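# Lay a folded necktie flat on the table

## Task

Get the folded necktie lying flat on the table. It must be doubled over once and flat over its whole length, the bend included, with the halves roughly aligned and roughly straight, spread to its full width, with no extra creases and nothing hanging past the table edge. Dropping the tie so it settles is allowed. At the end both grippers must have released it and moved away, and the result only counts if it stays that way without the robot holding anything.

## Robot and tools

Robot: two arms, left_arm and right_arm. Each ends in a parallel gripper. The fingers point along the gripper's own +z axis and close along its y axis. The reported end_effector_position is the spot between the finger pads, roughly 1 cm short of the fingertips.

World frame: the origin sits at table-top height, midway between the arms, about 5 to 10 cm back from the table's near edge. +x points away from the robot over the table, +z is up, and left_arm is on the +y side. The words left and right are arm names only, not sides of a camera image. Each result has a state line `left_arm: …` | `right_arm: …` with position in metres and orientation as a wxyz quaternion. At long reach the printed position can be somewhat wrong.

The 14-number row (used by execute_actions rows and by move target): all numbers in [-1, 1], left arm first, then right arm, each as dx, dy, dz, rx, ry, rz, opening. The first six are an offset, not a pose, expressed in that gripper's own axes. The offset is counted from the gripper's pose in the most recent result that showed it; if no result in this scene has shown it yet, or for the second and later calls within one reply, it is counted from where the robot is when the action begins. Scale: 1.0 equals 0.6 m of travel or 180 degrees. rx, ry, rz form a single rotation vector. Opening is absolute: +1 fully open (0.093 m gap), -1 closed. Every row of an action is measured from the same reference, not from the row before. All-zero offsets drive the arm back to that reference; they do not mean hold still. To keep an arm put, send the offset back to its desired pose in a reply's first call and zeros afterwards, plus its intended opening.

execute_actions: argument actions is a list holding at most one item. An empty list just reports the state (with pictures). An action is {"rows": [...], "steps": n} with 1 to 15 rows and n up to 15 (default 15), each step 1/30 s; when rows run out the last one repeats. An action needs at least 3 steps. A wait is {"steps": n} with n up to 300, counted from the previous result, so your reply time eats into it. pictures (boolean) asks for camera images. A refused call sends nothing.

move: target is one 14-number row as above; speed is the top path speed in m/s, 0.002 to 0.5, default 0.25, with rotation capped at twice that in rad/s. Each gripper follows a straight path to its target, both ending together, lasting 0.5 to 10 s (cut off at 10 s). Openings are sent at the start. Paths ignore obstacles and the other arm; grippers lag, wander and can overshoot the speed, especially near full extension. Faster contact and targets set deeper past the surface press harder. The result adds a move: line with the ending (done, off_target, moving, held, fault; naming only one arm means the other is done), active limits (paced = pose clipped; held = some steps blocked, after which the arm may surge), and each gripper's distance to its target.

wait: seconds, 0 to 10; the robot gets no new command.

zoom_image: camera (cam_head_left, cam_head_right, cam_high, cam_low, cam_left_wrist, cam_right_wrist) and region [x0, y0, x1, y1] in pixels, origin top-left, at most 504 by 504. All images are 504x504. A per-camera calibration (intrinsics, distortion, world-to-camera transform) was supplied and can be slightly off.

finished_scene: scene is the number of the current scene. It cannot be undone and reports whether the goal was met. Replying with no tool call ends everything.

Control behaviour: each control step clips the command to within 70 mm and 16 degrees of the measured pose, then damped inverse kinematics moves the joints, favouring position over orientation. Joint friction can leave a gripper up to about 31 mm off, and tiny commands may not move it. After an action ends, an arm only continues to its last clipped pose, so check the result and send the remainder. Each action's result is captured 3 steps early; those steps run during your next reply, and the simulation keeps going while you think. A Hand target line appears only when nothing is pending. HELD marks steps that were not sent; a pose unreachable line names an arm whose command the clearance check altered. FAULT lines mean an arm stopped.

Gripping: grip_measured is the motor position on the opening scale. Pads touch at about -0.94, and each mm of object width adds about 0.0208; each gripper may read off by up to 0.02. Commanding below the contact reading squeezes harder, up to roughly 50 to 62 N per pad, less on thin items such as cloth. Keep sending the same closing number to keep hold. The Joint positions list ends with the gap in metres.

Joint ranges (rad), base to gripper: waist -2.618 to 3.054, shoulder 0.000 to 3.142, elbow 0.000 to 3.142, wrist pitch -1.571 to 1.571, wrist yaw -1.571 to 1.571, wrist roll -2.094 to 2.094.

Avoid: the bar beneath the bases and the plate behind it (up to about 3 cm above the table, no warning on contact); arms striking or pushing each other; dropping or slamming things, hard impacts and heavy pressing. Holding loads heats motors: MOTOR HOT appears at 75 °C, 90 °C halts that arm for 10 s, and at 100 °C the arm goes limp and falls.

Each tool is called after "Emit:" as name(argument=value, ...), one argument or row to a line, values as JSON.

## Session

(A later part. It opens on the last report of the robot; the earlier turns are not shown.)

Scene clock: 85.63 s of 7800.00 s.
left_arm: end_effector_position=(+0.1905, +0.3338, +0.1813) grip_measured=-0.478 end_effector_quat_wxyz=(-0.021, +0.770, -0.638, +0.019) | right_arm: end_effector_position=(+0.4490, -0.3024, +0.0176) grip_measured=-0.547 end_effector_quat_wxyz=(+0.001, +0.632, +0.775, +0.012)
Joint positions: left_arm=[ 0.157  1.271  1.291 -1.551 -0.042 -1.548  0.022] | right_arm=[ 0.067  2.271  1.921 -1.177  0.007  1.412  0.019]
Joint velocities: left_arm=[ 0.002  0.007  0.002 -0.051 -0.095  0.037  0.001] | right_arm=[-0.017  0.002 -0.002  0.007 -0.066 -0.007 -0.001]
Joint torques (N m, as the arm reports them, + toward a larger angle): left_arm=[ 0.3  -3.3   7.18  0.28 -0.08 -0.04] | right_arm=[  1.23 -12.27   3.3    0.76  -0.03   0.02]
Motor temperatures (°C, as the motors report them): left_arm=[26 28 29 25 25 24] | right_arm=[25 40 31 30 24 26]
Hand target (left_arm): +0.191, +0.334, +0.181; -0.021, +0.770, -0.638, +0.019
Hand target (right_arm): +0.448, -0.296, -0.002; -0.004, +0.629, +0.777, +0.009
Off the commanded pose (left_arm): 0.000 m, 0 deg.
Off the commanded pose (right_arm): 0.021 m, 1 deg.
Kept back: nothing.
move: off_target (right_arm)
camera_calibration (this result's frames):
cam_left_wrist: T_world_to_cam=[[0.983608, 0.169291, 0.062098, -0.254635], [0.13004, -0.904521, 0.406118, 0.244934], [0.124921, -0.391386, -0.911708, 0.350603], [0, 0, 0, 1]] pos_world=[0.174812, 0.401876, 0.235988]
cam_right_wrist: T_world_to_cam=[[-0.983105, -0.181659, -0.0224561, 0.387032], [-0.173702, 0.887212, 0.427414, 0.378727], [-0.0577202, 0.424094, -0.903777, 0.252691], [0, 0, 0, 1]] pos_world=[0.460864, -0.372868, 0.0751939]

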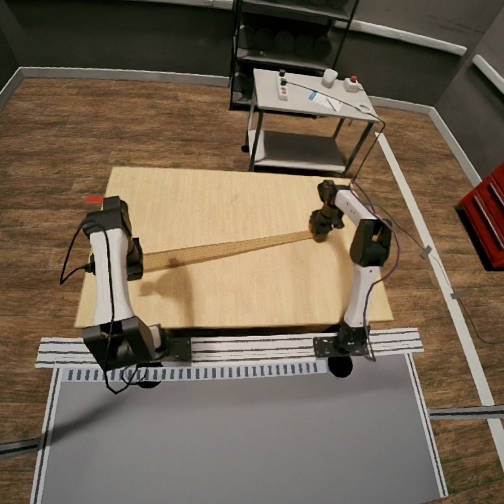

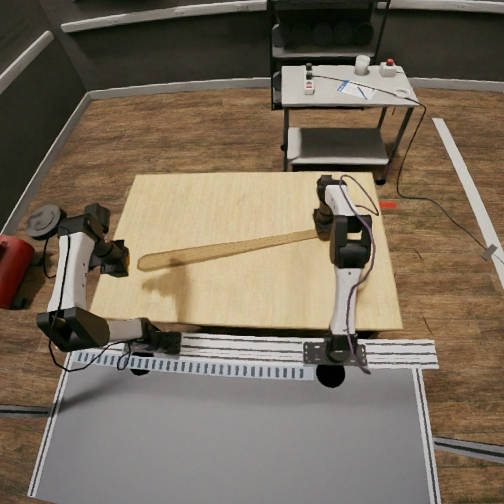

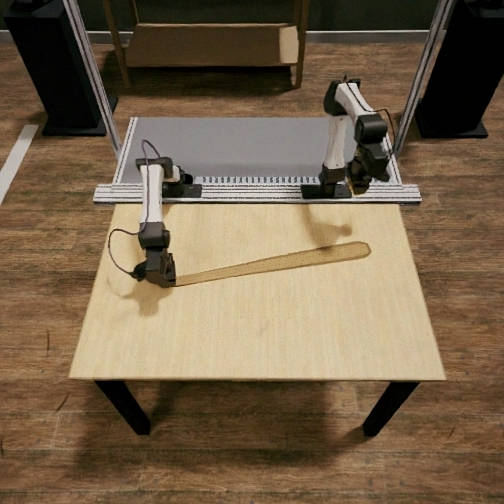

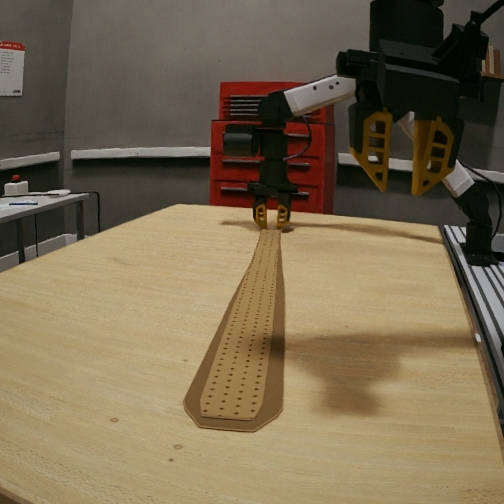

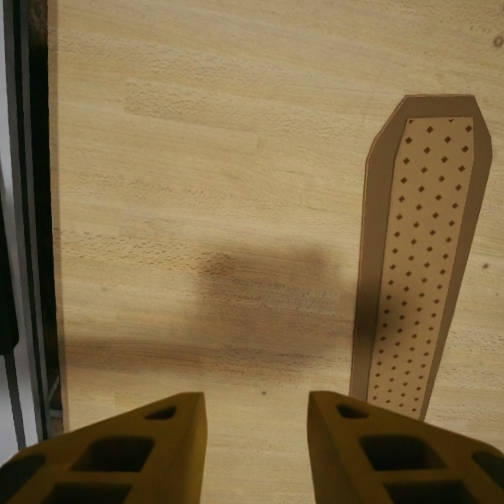

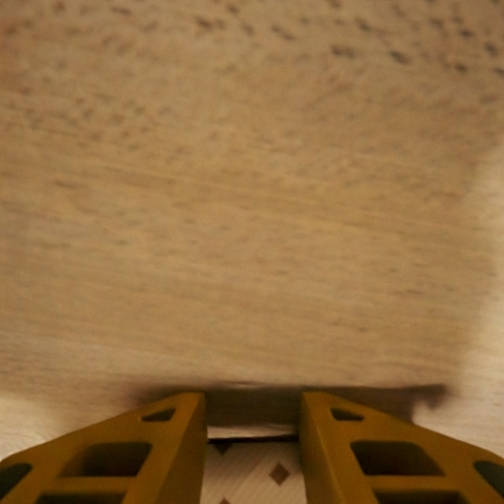

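Emit:
move(
  target=[0,0,0,0,0,0,-0.48, 0,0,-0.055,0,0,0,-0.55],
  speed=0.1,
)

Emit:
move(
  target=[0,0,0,0,0,0,-0.48, 0.016,0,0,0,0,0,-0.55],
  speed=0.1,
)

Scene clock: 86.93 s of 7800.00 s.
left_arm: end_effector_position=(+0.1905, +0.3338, +0.1813) grip_measured=-0.478 end_effector_quat_wxyz=(-0.021, +0.770, -0.638, +0.019) | right_arm: end_effector_position=(+0.4480, -0.3030, +0.0399) grip_measured=-0.547 end_effector_quat_wxyz=(-0.003, +0.632, +0.775, +0.009)
Joint positions: left_arm=[ 0.157  1.271  1.291 -1.551 -0.042 -1.548  0.022] | right_arm=[ 0.067  2.268  2.006 -1.275  0.007  1.413  0.019]
Joint velocities: left_arm=[-0.007 -0.007 -0.002  0.022 -0.022  0.022 -0.001] | right_arm=[-0.002  0.002  0.022 -0.007 -0.022 -0.081 -0.   ]
Joint torques (N m, as the arm reports them, + toward a larger angle): left_arm=[ 0.3  -3.31  7.15  0.29 -0.08 -0.04] | right_arm=[  0.04 -15.66   7.58   0.14  -0.03  -0.06]
Motor temperatures (°C, as the motors report them): left_arm=[26 28 29 25 25 24] | right_arm=[25 40 31 29 24 26]
Hand target (left_arm): +0.191, +0.334, +0.181; -0.021, +0.770, -0.638, +0.019
Hand target (right_arm): +0.448, -0.303, +0.051; +0.001, +0.632, +0.775, +0.012
Off the commanded pose (left_arm): 0.000 m, 0 deg.
Off the commanded pose (right_arm): 0.011 m, 1 deg.
Kept back: nothing.
move: off_target (right_arm)
camera_calibration (this result's frames):
cam_left_wrist: T_world_to_cam=[[0.983608, 0.169291, 0.062098, -0.254635], [0.13004, -0.904521, 0.406118, 0.244934], [0.124921, -0.391386, -0.911708, 0.350603], [0, 0, 0, 1]] pos_world=[0.174812, 0.401876, 0.235988]
cam_right_wrist: T_world_to_cam=[[-0.983312, -0.181539, -0.0118742, 0.386164], [-0.169017, 0.887439, 0.428817, 0.367446], [-0.0673095, 0.423668, -0.903313, 0.277175], [0, 0, 0, 1]] pos_world=[0.460481, -0.373413, 0.0973938]

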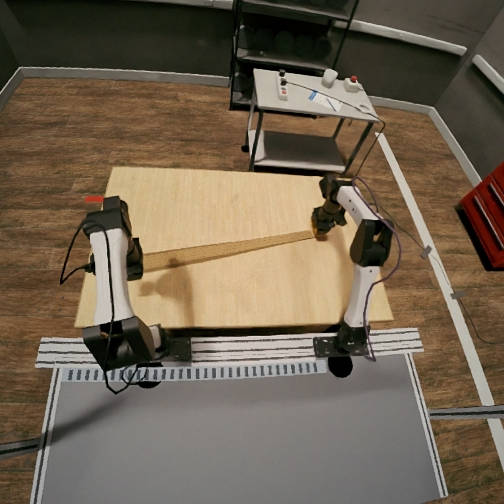

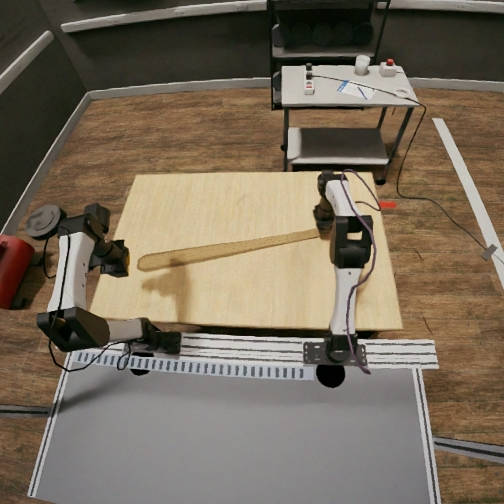

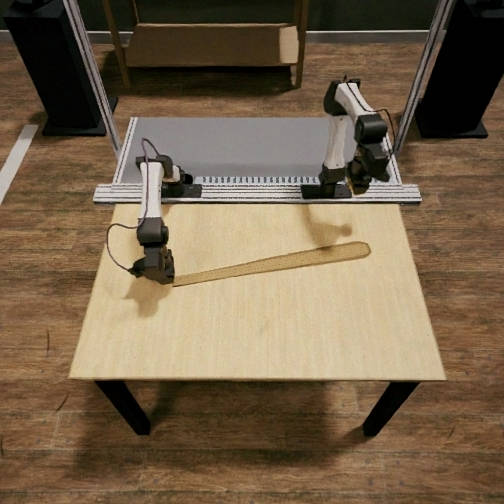

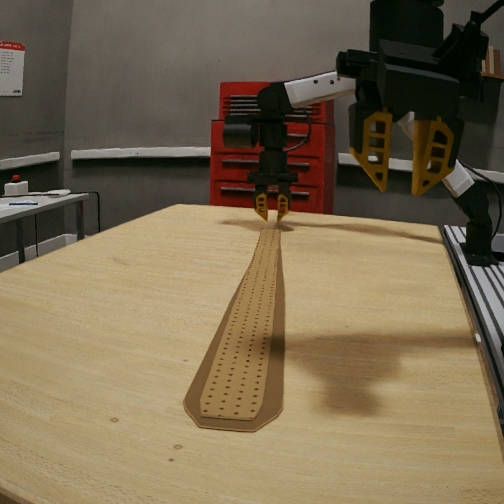

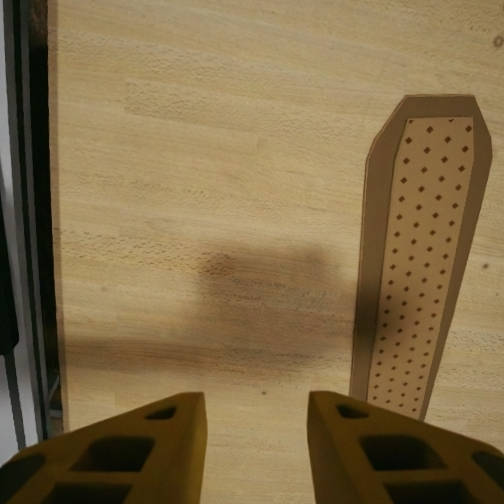

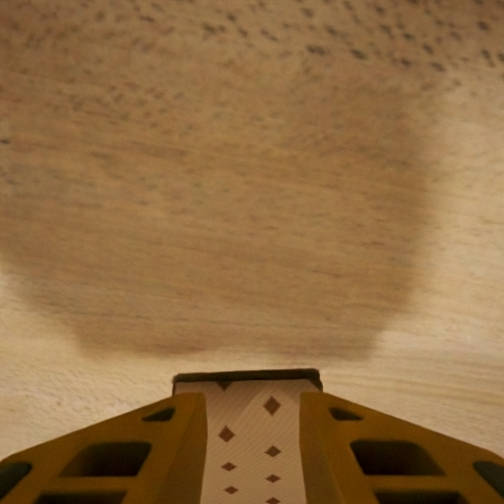

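Scene clock: 87.70 s of 7800.00 s.
left_arm: end_effector_position=(+0.1905, +0.3338, +0.1813) grip_measured=-0.478 end_effector_quat_wxyz=(-0.021, +0.770, -0.638, +0.019) | right_arm: end_effector_position=(+0.4477, -0.2991, +0.0399) grip_measured=-0.547 end_effector_quat_wxyz=(-0.003, +0.633, +0.774, +0.009)
Joint positions: left_arm=[ 0.157  1.271  1.291 -1.551 -0.042 -1.548  0.022] | right_arm=[ 0.075  2.268  2.006 -1.275  0.007  1.426  0.019]
Joint velocities: left_arm=[ 0.002  0.002 -0.017 -0.022 -0.037 -0.066  0.   ] | right_arm=[ 0.007 -0.022  0.022  0.007  0.007 -0.051  0.001]
Joint torques (N m, as the arm reports them, + toward a larger angle): left_arm=[ 0.3  -3.3   7.18  0.28 -0.08 -0.04] | right_arm=[  1.19 -14.9    5.43   0.34  -0.04   0.02]
Motor temperatures (°C, as the motors report them): left_arm=[26 28 29 25 25 24] | right_arm=[25 41 31 29 24 26]
Hand target (left_arm): +0.191, +0.334, +0.181; -0.021, +0.770, -0.638, +0.019
Hand target (right_arm): +0.446, -0.294, +0.040; -0.003, +0.632, +0.775, +0.009
Off the commanded pose (left_arm): 0.000 m, 0 deg.
Off the commanded pose (right_arm): 0.006 m, 0 deg.
Kept back: nothing.
move: done
camera_calibration (this result's frames):
cam_left_wrist: T_world_to_cam=[[0.983608, 0.169291, 0.062098, -0.254635], [0.13004, -0.904521, 0.406118, 0.244934], [0.124921, -0.391386, -0.911708, 0.350603], [0, 0, 0, 1]] pos_world=[0.174812, 0.401876, 0.235988]
cam_right_wrist: T_world_to_cam=[[-0.984137, -0.177038, -0.0115239, 0.388307], [-0.164782, 0.888072, 0.429155, 0.362146], [-0.0657427, 0.424246, -0.903157, 0.275037], [0, 0, 0, 1]] pos_world=[0.459904, -0.36955, 0.0974598]

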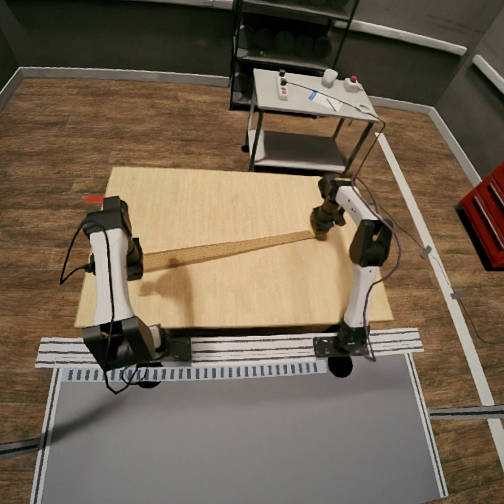

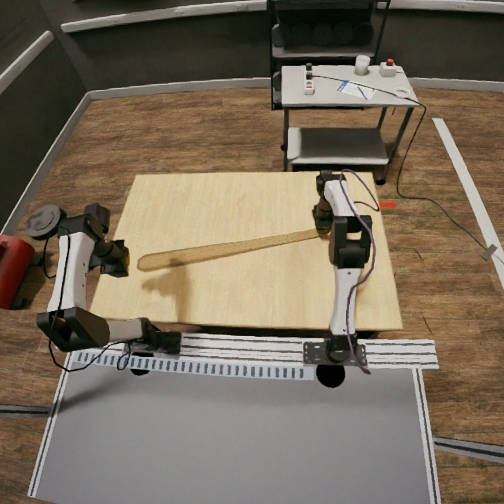

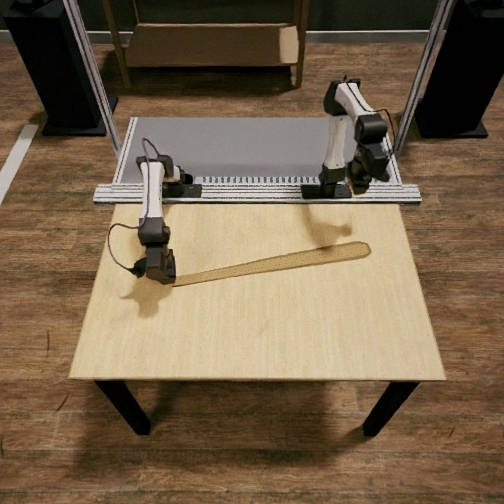

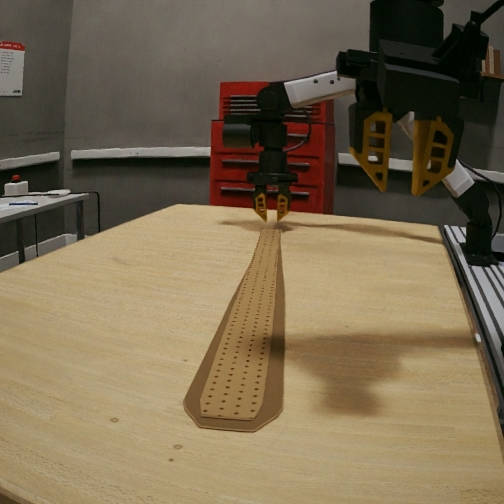

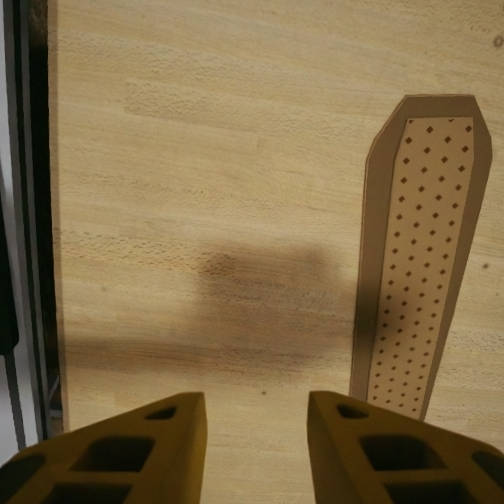

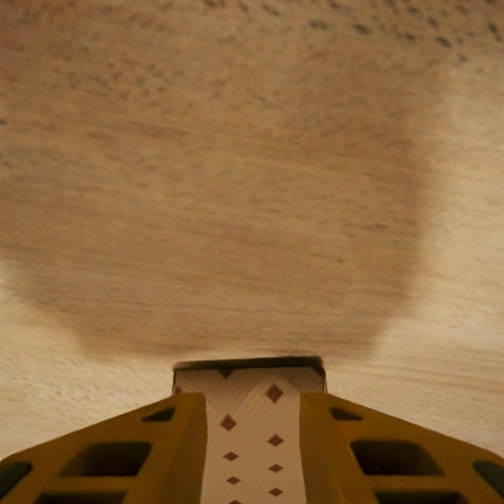

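Emit:
move(
  target=[0,0,0,0,0,0,-0.48, 0.016,0.002,0,0,0,-0.02,-0.55],
  speed=0.1,
)

Emit:
move(
  target=[0,0,0,0,0,0,-0.48, 0,0,0.072,0,0,0,-0.55],
  speed=0.05,
)

Scene clock: 88.73 s of 7800.00 s.
left_arm: end_effector_position=(+0.1905, +0.3338, +0.1813) grip_measured=-0.478 end_effector_quat_wxyz=(-0.021, +0.770, -0.638, +0.019) | right_arm: end_effector_position=(+0.4474, -0.2948, +0.0400) grip_measured=-0.547 end_effector_quat_wxyz=(-0.003, +0.617, +0.787, +0.009)
Joint positions: left_arm=[ 0.157  1.271  1.291 -1.551 -0.042 -1.548  0.022] | right_arm=[ 0.085  2.268  2.006 -1.275  0.007  1.394  0.019]
Joint velocities: left_arm=[-0.012  0.012  0.002 -0.066  0.007  0.022  0.   ] | right_arm=[ 0.002 -0.007 -0.012 -0.022 -0.007 -0.022 -0.   ]
Joint torques (N m, as the arm reports them, + toward a larger angle): left_arm=[ 0.31 -3.32  7.17  0.29 -0.08 -0.04] | right_arm=[  1.14 -14.33   6.18   0.32  -0.02  -0.1 ]
Motor temperatures (°C, as the motors report them): left_arm=[26 28 29 25 25 24] | right_arm=[25 41 31 29 24 26]
Hand target (left_arm): +0.191, +0.334, +0.181; -0.021, +0.770, -0.638, +0.019
Hand target (right_arm): +0.447, -0.289, +0.040; -0.003, +0.609, +0.793, +0.009
Off the commanded pose (left_arm): 0.000 m, 0 deg.
Off the commanded pose (right_arm): 0.005 m, 1 deg.
Kept back: nothing.
move: done
camera_calibration (this result's frames):
cam_left_wrist: T_world_to_cam=[[0.983608, 0.169291, 0.062098, -0.254635], [0.13004, -0.904521, 0.406118, 0.244934], [0.124921, -0.391386, -0.911708, 0.350603], [0, 0, 0, 1]] pos_world=[0.174812, 0.401876, 0.235988]
cam_right_wrist: T_world_to_cam=[[-0.975837, -0.218155, -0.0122923, 0.373026], [-0.202212, 0.880348, 0.429066, 0.372735], [-0.0827813, 0.421184, -0.90319, 0.28002], [0, 0, 0, 1]] pos_world=[0.462565, -0.364699, 0.0975684]

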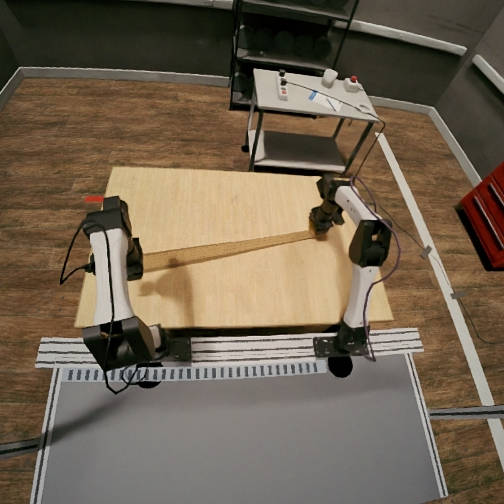

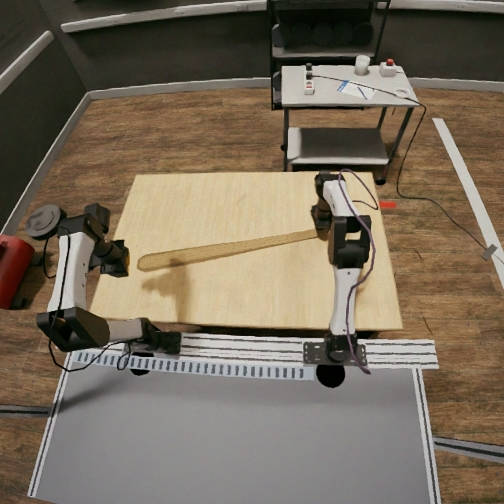

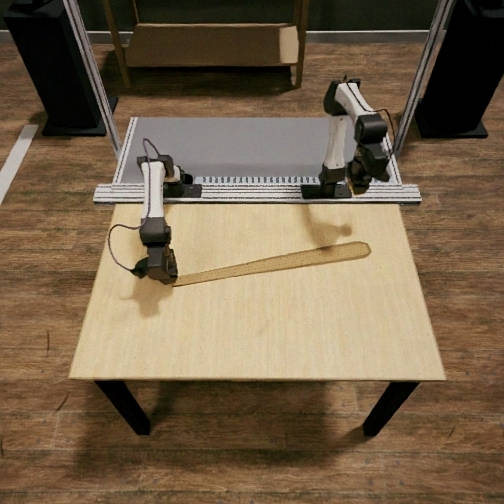

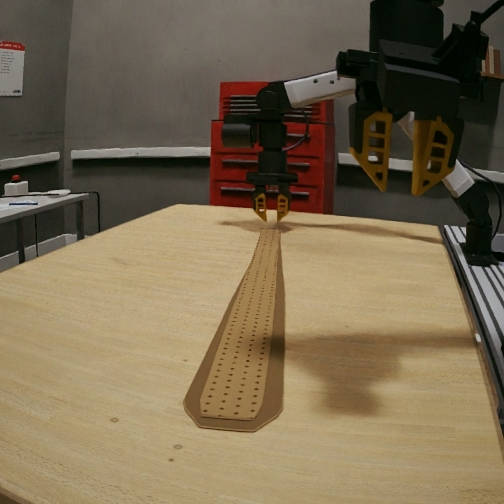

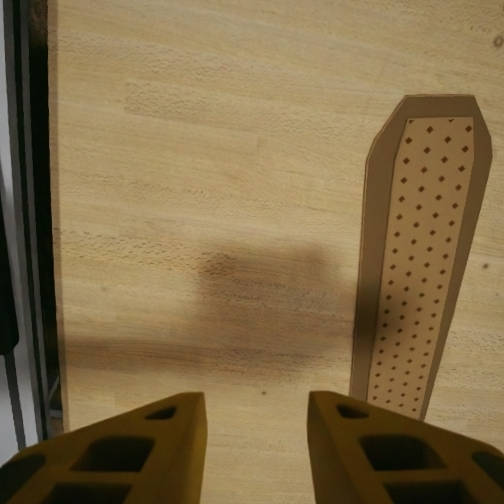

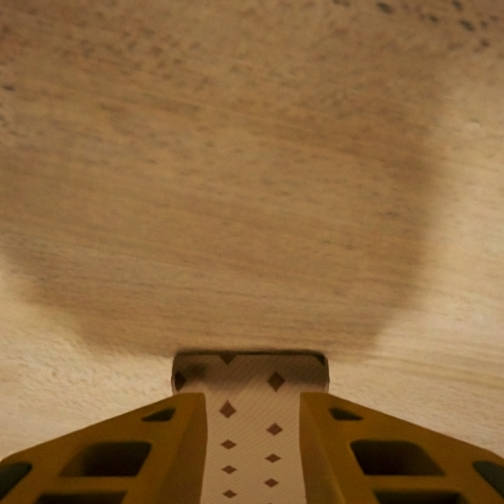

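Scene clock: 89.83 s of 7800.00 s.
left_arm: end_effector_position=(+0.1905, +0.3338, +0.1813) grip_measured=-0.478 end_effector_quat_wxyz=(-0.021, +0.770, -0.638, +0.019) | right_arm: end_effector_position=(+0.4468, -0.2943, +0.0196) grip_measured=-0.547 end_effector_quat_wxyz=(-0.000, +0.617, +0.787, +0.011)
Joint positions: left_arm=[ 0.157  1.271  1.291 -1.551 -0.042 -1.548  0.022] | right_arm=[ 0.085  2.266  1.92  -1.184  0.007  1.394  0.019]
Joint velocities: left_arm=[-0.007  0.002  0.007 -0.022 -0.022 -0.022  0.   ] | right_arm=[ 0.007 -0.002 -0.007 -0.066 -0.022  0.037 -0.001]
Joint torques (N m, as the arm reports them, + toward a larger angle): left_arm=[ 0.31 -3.32  7.15  0.29 -0.08 -0.04] | right_arm=[  0.06 -11.8    3.07   0.82  -0.03  -0.05]
Motor temperatures (°C, as the motors report them): left_arm=[26 28 29 25 25 24] | right_arm=[25 41 31 29 24 26]
Hand target (left_arm): +0.191, +0.334, +0.181; -0.021, +0.770, -0.638, +0.019
Hand target (right_arm): +0.447, -0.294, -0.003; -0.004, +0.617, +0.787, +0.008
Off the commanded pose (left_arm): 0.000 m, 0 deg.
Off the commanded pose (right_arm): 0.023 m, 0 deg.
Kept back: nothing.
move: off_target (right_arm)
camera_calibration (this result's frames):
cam_left_wrist: T_world_to_cam=[[0.983608, 0.169291, 0.062098, -0.254635], [0.13004, -0.904521, 0.406118, 0.244934], [0.124921, -0.391386, -0.911708, 0.350603], [0, 0, 0, 1]] pos_world=[0.174812, 0.401876, 0.235988]
cam_right_wrist: T_world_to_cam=[[-0.975754, -0.217968, -0.0198258, 0.372453], [-0.205313, 0.880177, 0.427942, 0.382362], [-0.0758276, 0.421637, -0.903589, 0.258306], [0, 0, 0, 1]] pos_world=[0.461514, -0.364275, 0.0771584]

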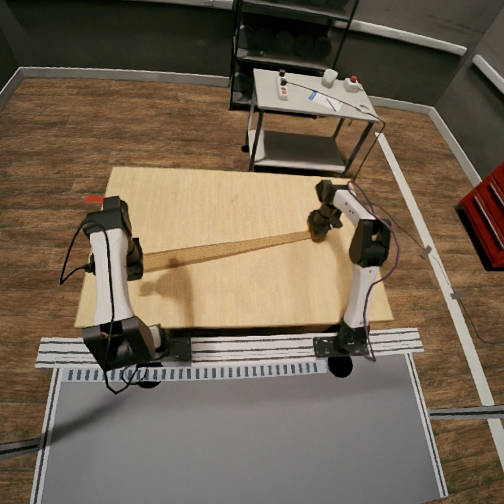

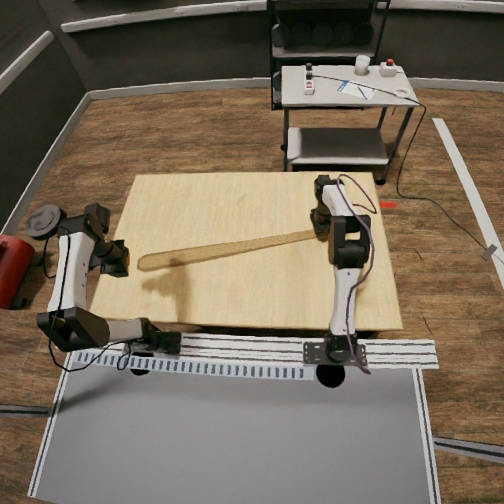

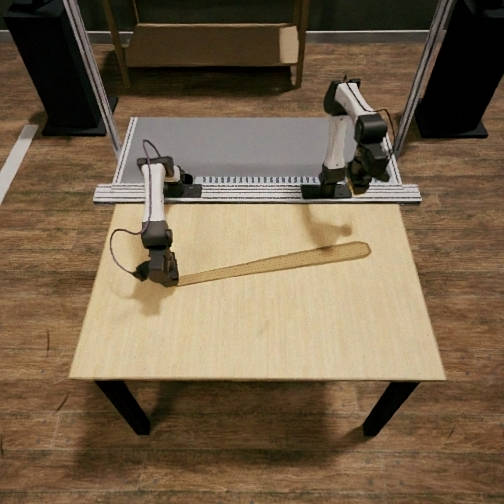

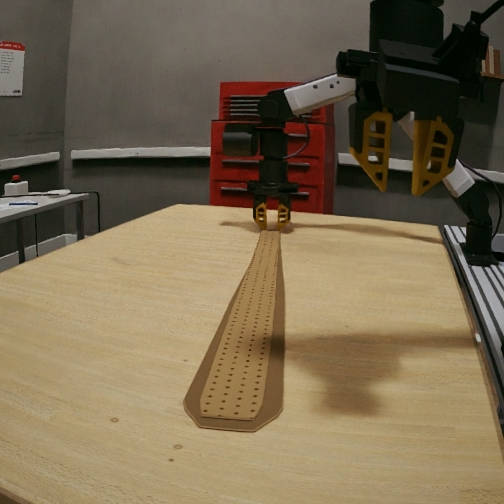

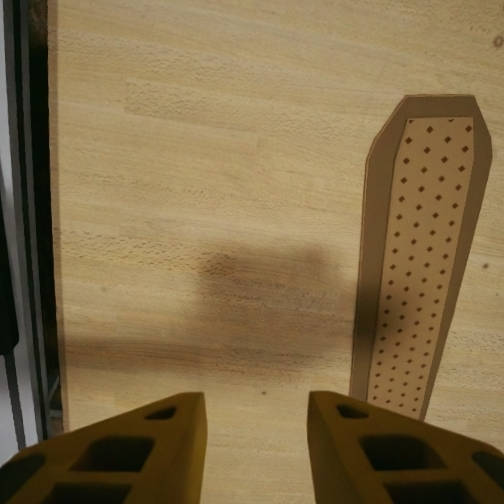

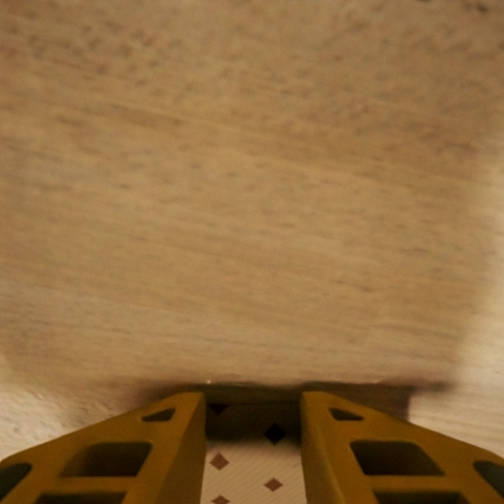

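Emit:
execute_actions(
  actions=[
    {"steps": 45},
  ],
)

Emit:
move(
  target=[0,0,0,0,0,0,-0.48, 0,0,-0.06,0,0,0,-0.55],
  speed=0.1,
)

Emit:
move(
  target=[0,0,0,0,0,0,-0.48, -0.02,-0.2,-0.085,-0.333,0,0,-0.55],
  speed=0.35,
)

Emit:
zoom_image(
  camera="cam_right_wrist",
  region=[210,200,340,330],
)

Scene clock: 91.33 s of 7800.00 s.
left_arm: end_effector_position=(+0.1905, +0.3338, +0.1813) grip_measured=-0.478 end_effector_quat_wxyz=(-0.021, +0.770, -0.638, +0.019) | right_arm: end_effector_position=(+0.4468, -0.2943, +0.0196) grip_measured=-0.547 end_effector_quat_wxyz=(-0.000, +0.617, +0.787, +0.011)
Joint positions: left_arm=[ 0.157  1.271  1.291 -1.551 -0.042 -1.548  0.022] | right_arm=[ 0.085  2.265  1.919 -1.184  0.007  1.394  0.019]
Joint velocities: left_arm=[-0.007  0.012 -0.002  0.007  0.051 -0.037  0.001] | right_arm=[-0.022 -0.007  0.002  0.037  0.022 -0.007 -0.   ]
Joint torques (N m, as the arm reports them, + toward a larger angle): left_arm=[ 0.3  -3.31  7.16  0.29 -0.08 -0.04] | right_arm=[  0.12 -11.77   3.02   0.83  -0.03  -0.04]
Motor temperatures (°C, as the motors report them): left_arm=[26 28 29 25 25 24] | right_arm=[25 41 30 29 24 26]
Hand target (left_arm): +0.191, +0.334, +0.181; -0.021, +0.770, -0.638, +0.019
Hand target (right_arm): +0.447, -0.294, -0.002; -0.004, +0.617, +0.787, +0.008
Off the commanded pose (left_arm): 0.000 m, 0 deg.
Off the commanded pose (right_arm): 0.023 m, 0 deg.
Kept back: nothing.
Steps of this call (steps 1 to 45: nothing new was sent). Readings (end_effector_position):
1: left_arm (+0.1905, +0.3338, +0.1813) | right_arm (+0.4467, -0.2943, +0.0195)
2: left_arm (+0.1905, +0.3338, +0.1813) | right_arm (+0.4467, -0.2943, +0.0195)
4: left_arm (+0.1905, +0.3338, +0.1813) | right_arm (+0.4468, -0.2943, +0.0196)
8: left_arm (+0.1905, +0.3338, +0.1813) | right_arm (+0.4468, -0.2943, +0.0196)
45: the state above

Scene clock: 92.30 s of 7800.00 s.
left_arm: end_effector_position=(+0.1905, +0.3338, +0.1813) grip_measured=-0.478 end_effector_quat_wxyz=(-0.021, +0.770, -0.638, +0.019) | right_arm: end_effector_position=(+0.4462, -0.2950, +0.0460) grip_measured=-0.547 end_effector_quat_wxyz=(-0.003, +0.617, +0.787, +0.009)
Joint positions: left_arm=[ 0.157  1.271  1.291 -1.551 -0.042 -1.548  0.022] | right_arm=[ 0.085  2.262  2.018 -1.294  0.007  1.394  0.019]
Joint velocities: left_arm=[-0.012 -0.007  0.007  0.022  0.007 -0.022 -0.   ] | right_arm=[ 0.007  0.007 -0.002  0.007 -0.007  0.007  0.   ]
Joint torques (N m, as the arm reports them, + toward a larger angle): left_arm=[ 0.32 -3.3   7.18  0.29 -0.08 -0.04] | right_arm=[  0.04 -15.33   7.58   0.16  -0.03  -0.06]
Motor temperatures (°C, as the motors report them): left_arm=[26 28 29 25 25 24] | right_arm=[25 41 31 29 24 26]
Hand target (left_arm): +0.191, +0.334, +0.181; -0.021, +0.770, -0.638, +0.019
Hand target (right_arm): +0.446, -0.295, +0.055; +0.000, +0.617, +0.787, +0.011
Off the commanded pose (left_arm): 0.000 m, 0 deg.
Off the commanded pose (right_arm): 0.010 m, 0 deg.
Kept back: nothing.
move: done
camera_calibration (this result's frames):
cam_left_wrist: T_world_to_cam=[[0.983608, 0.169291, 0.062098, -0.254635], [0.13004, -0.904521, 0.406118, 0.244934], [0.124921, -0.391386, -0.911708, 0.350603], [0, 0, 0, 1]] pos_world=[0.174812, 0.401876, 0.235988]
cam_right_wrist: T_world_to_cam=[[-0.975839, -0.218164, -0.0119156, 0.371801], [-0.202057, 0.880357, 0.429121, 0.370073], [-0.0831289, 0.421161, -0.903168, 0.285489], [0, 0, 0, 1]] pos_world=[0.461326, -0.36492, 0.103468]

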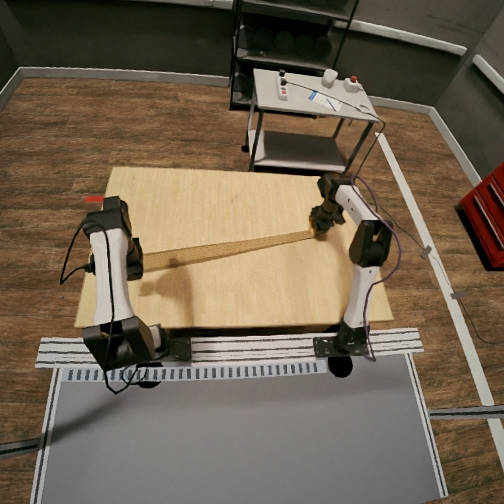

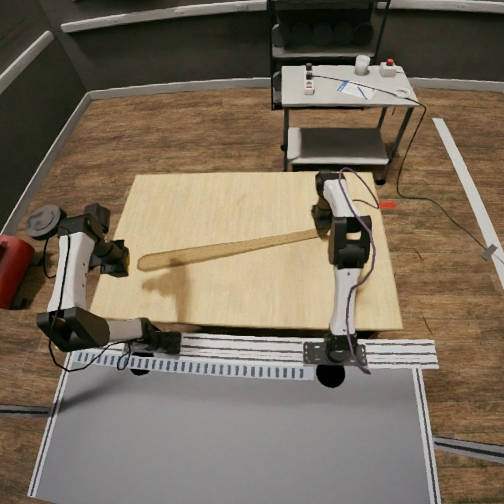

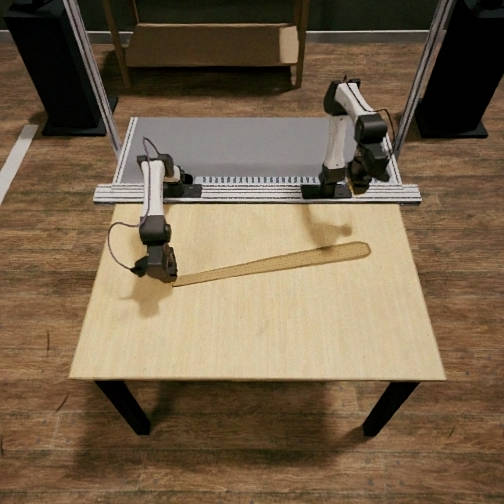

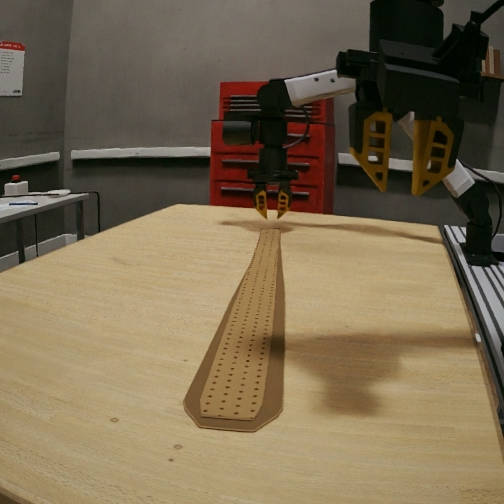

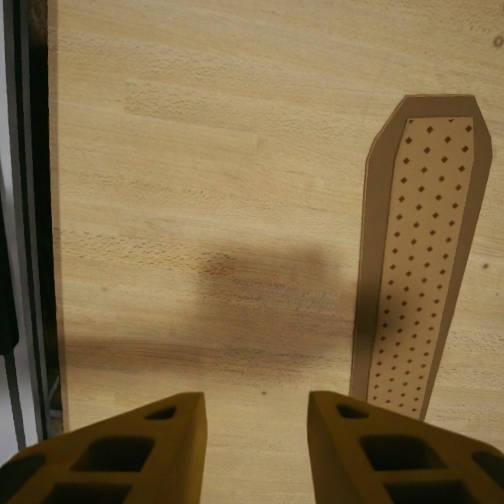

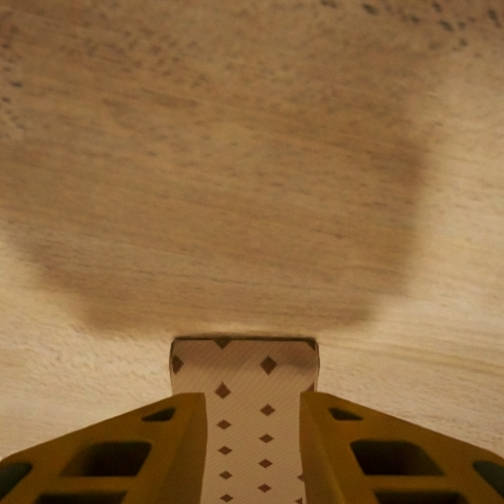

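Scene clock: 94.63 s of 7800.00 s.
left_arm: end_effector_position=(+0.1905, +0.3338, +0.1813) grip_measured=-0.478 end_effector_quat_wxyz=(-0.021, +0.770, -0.638, +0.019) | right_arm: end_effector_position=(+0.3343, -0.3348, +0.0945) grip_measured=-0.547 end_effector_quat_wxyz=(+0.309, +0.541, +0.679, +0.389)
Joint positions: left_arm=[ 0.157  1.271  1.291 -1.551 -0.042 -1.548  0.022] | right_arm=[-0.196  1.121  0.428  0.142 -0.371  1.322  0.019]
Joint velocities: left_arm=[-0.012 -0.017  0.002 -0.037 -0.051  0.007  0.   ] | right_arm=[-0.017 -0.017 -0.012 -0.051 -0.007 -0.007 -0.   ]
Joint torques (N m, as the arm reports them, + toward a larger angle): left_arm=[ 0.31 -3.3   7.16  0.29 -0.08 -0.04] | right_arm=[-0.74 -4.88  5.8   1.92 -0.35 -0.03]
Motor temperatures (°C, as the motors report them): left_arm=[26 28 29 25 25 24] | right_arm=[25 41 31 30 24 26]
Hand target (left_arm): +0.191, +0.334, +0.181; -0.021, +0.770, -0.638, +0.019
Hand target (right_arm): +0.332, -0.335, +0.094; +0.311, +0.541, +0.675, +0.395
Off the commanded pose (left_arm): 0.000 m, 0 deg.
Off the commanded pose (right_arm): 0.003 m, 1 deg.
Kept back: nothing.
move: done
camera_calibration (this result's frames):
cam_left_wrist: T_world_to_cam=[[0.983608, 0.169291, 0.062098, -0.254635], [0.13004, -0.904521, 0.406118, 0.244934], [0.124921, -0.391386, -0.911708, 0.350603], [0, 0, 0, 1]] pos_world=[0.174812, 0.401876, 0.235988]
cam_right_wrist: T_world_to_cam=[[-0.495982, -0.091744, -0.863473, 0.21692], [-0.543569, 0.808269, 0.22635, 0.470875], [0.677152, 0.581622, -0.450756, 0.0936643], [0, 0, 0, 1]] pos_world=[0.300116, -0.41517, 0.122942]

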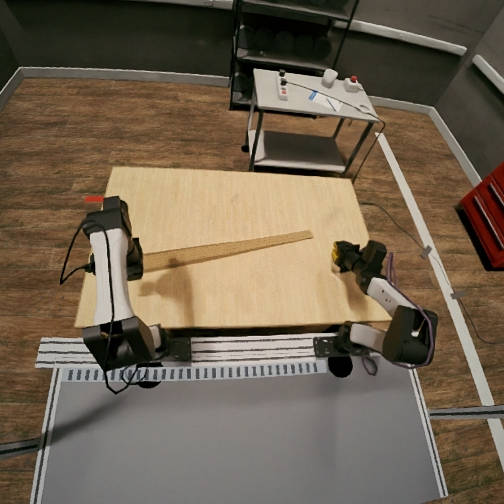

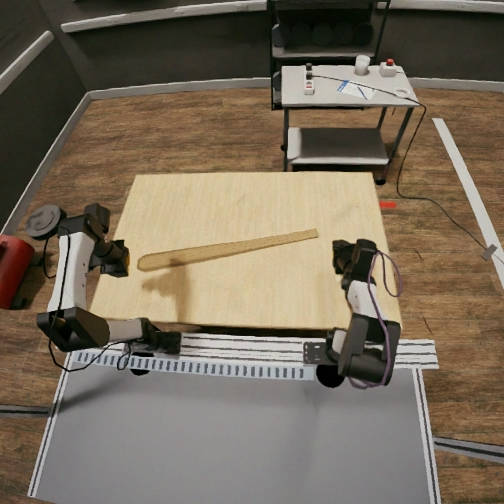

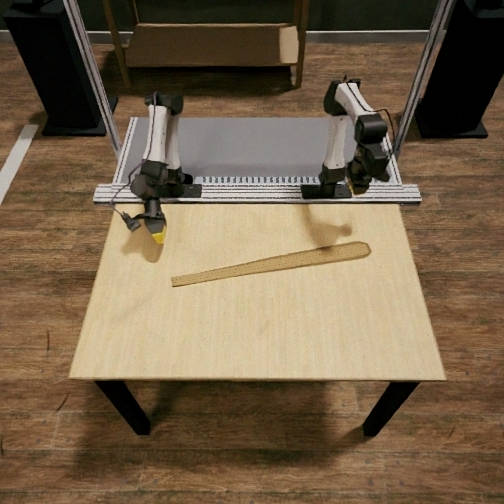

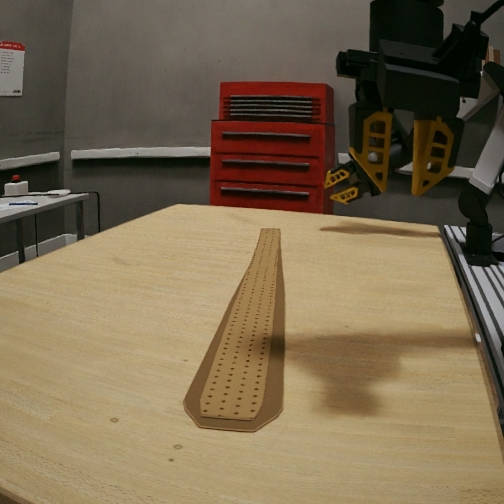

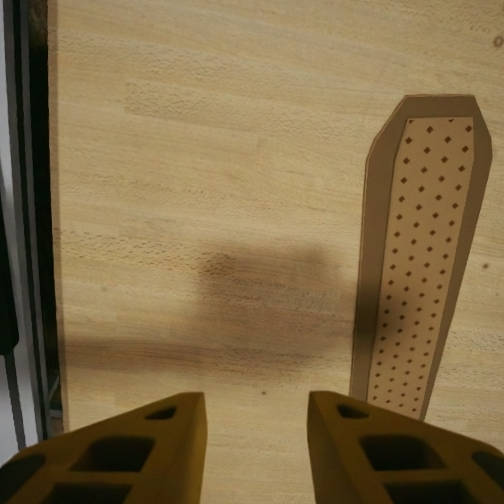

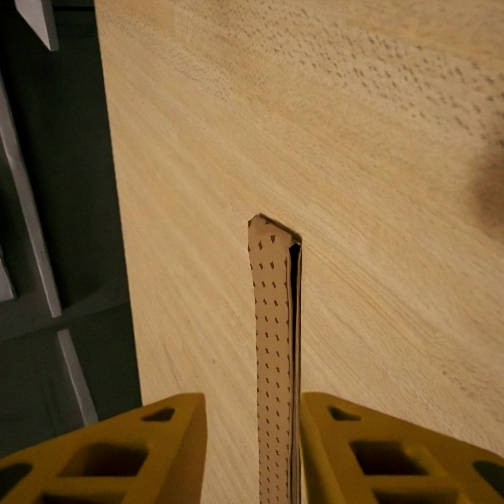

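Region (210, 200, 340, 330) of cam_right_wrist's 504x504 image, scaled by 3.877, with more detail than that image has.

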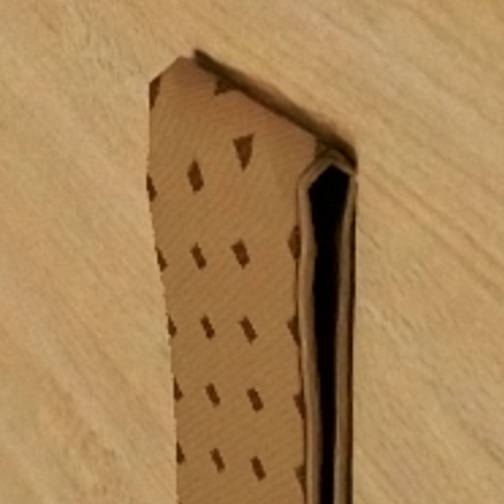

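Emit:
finished_scene(
  scene=1,
)

The scene is finished: the task was done.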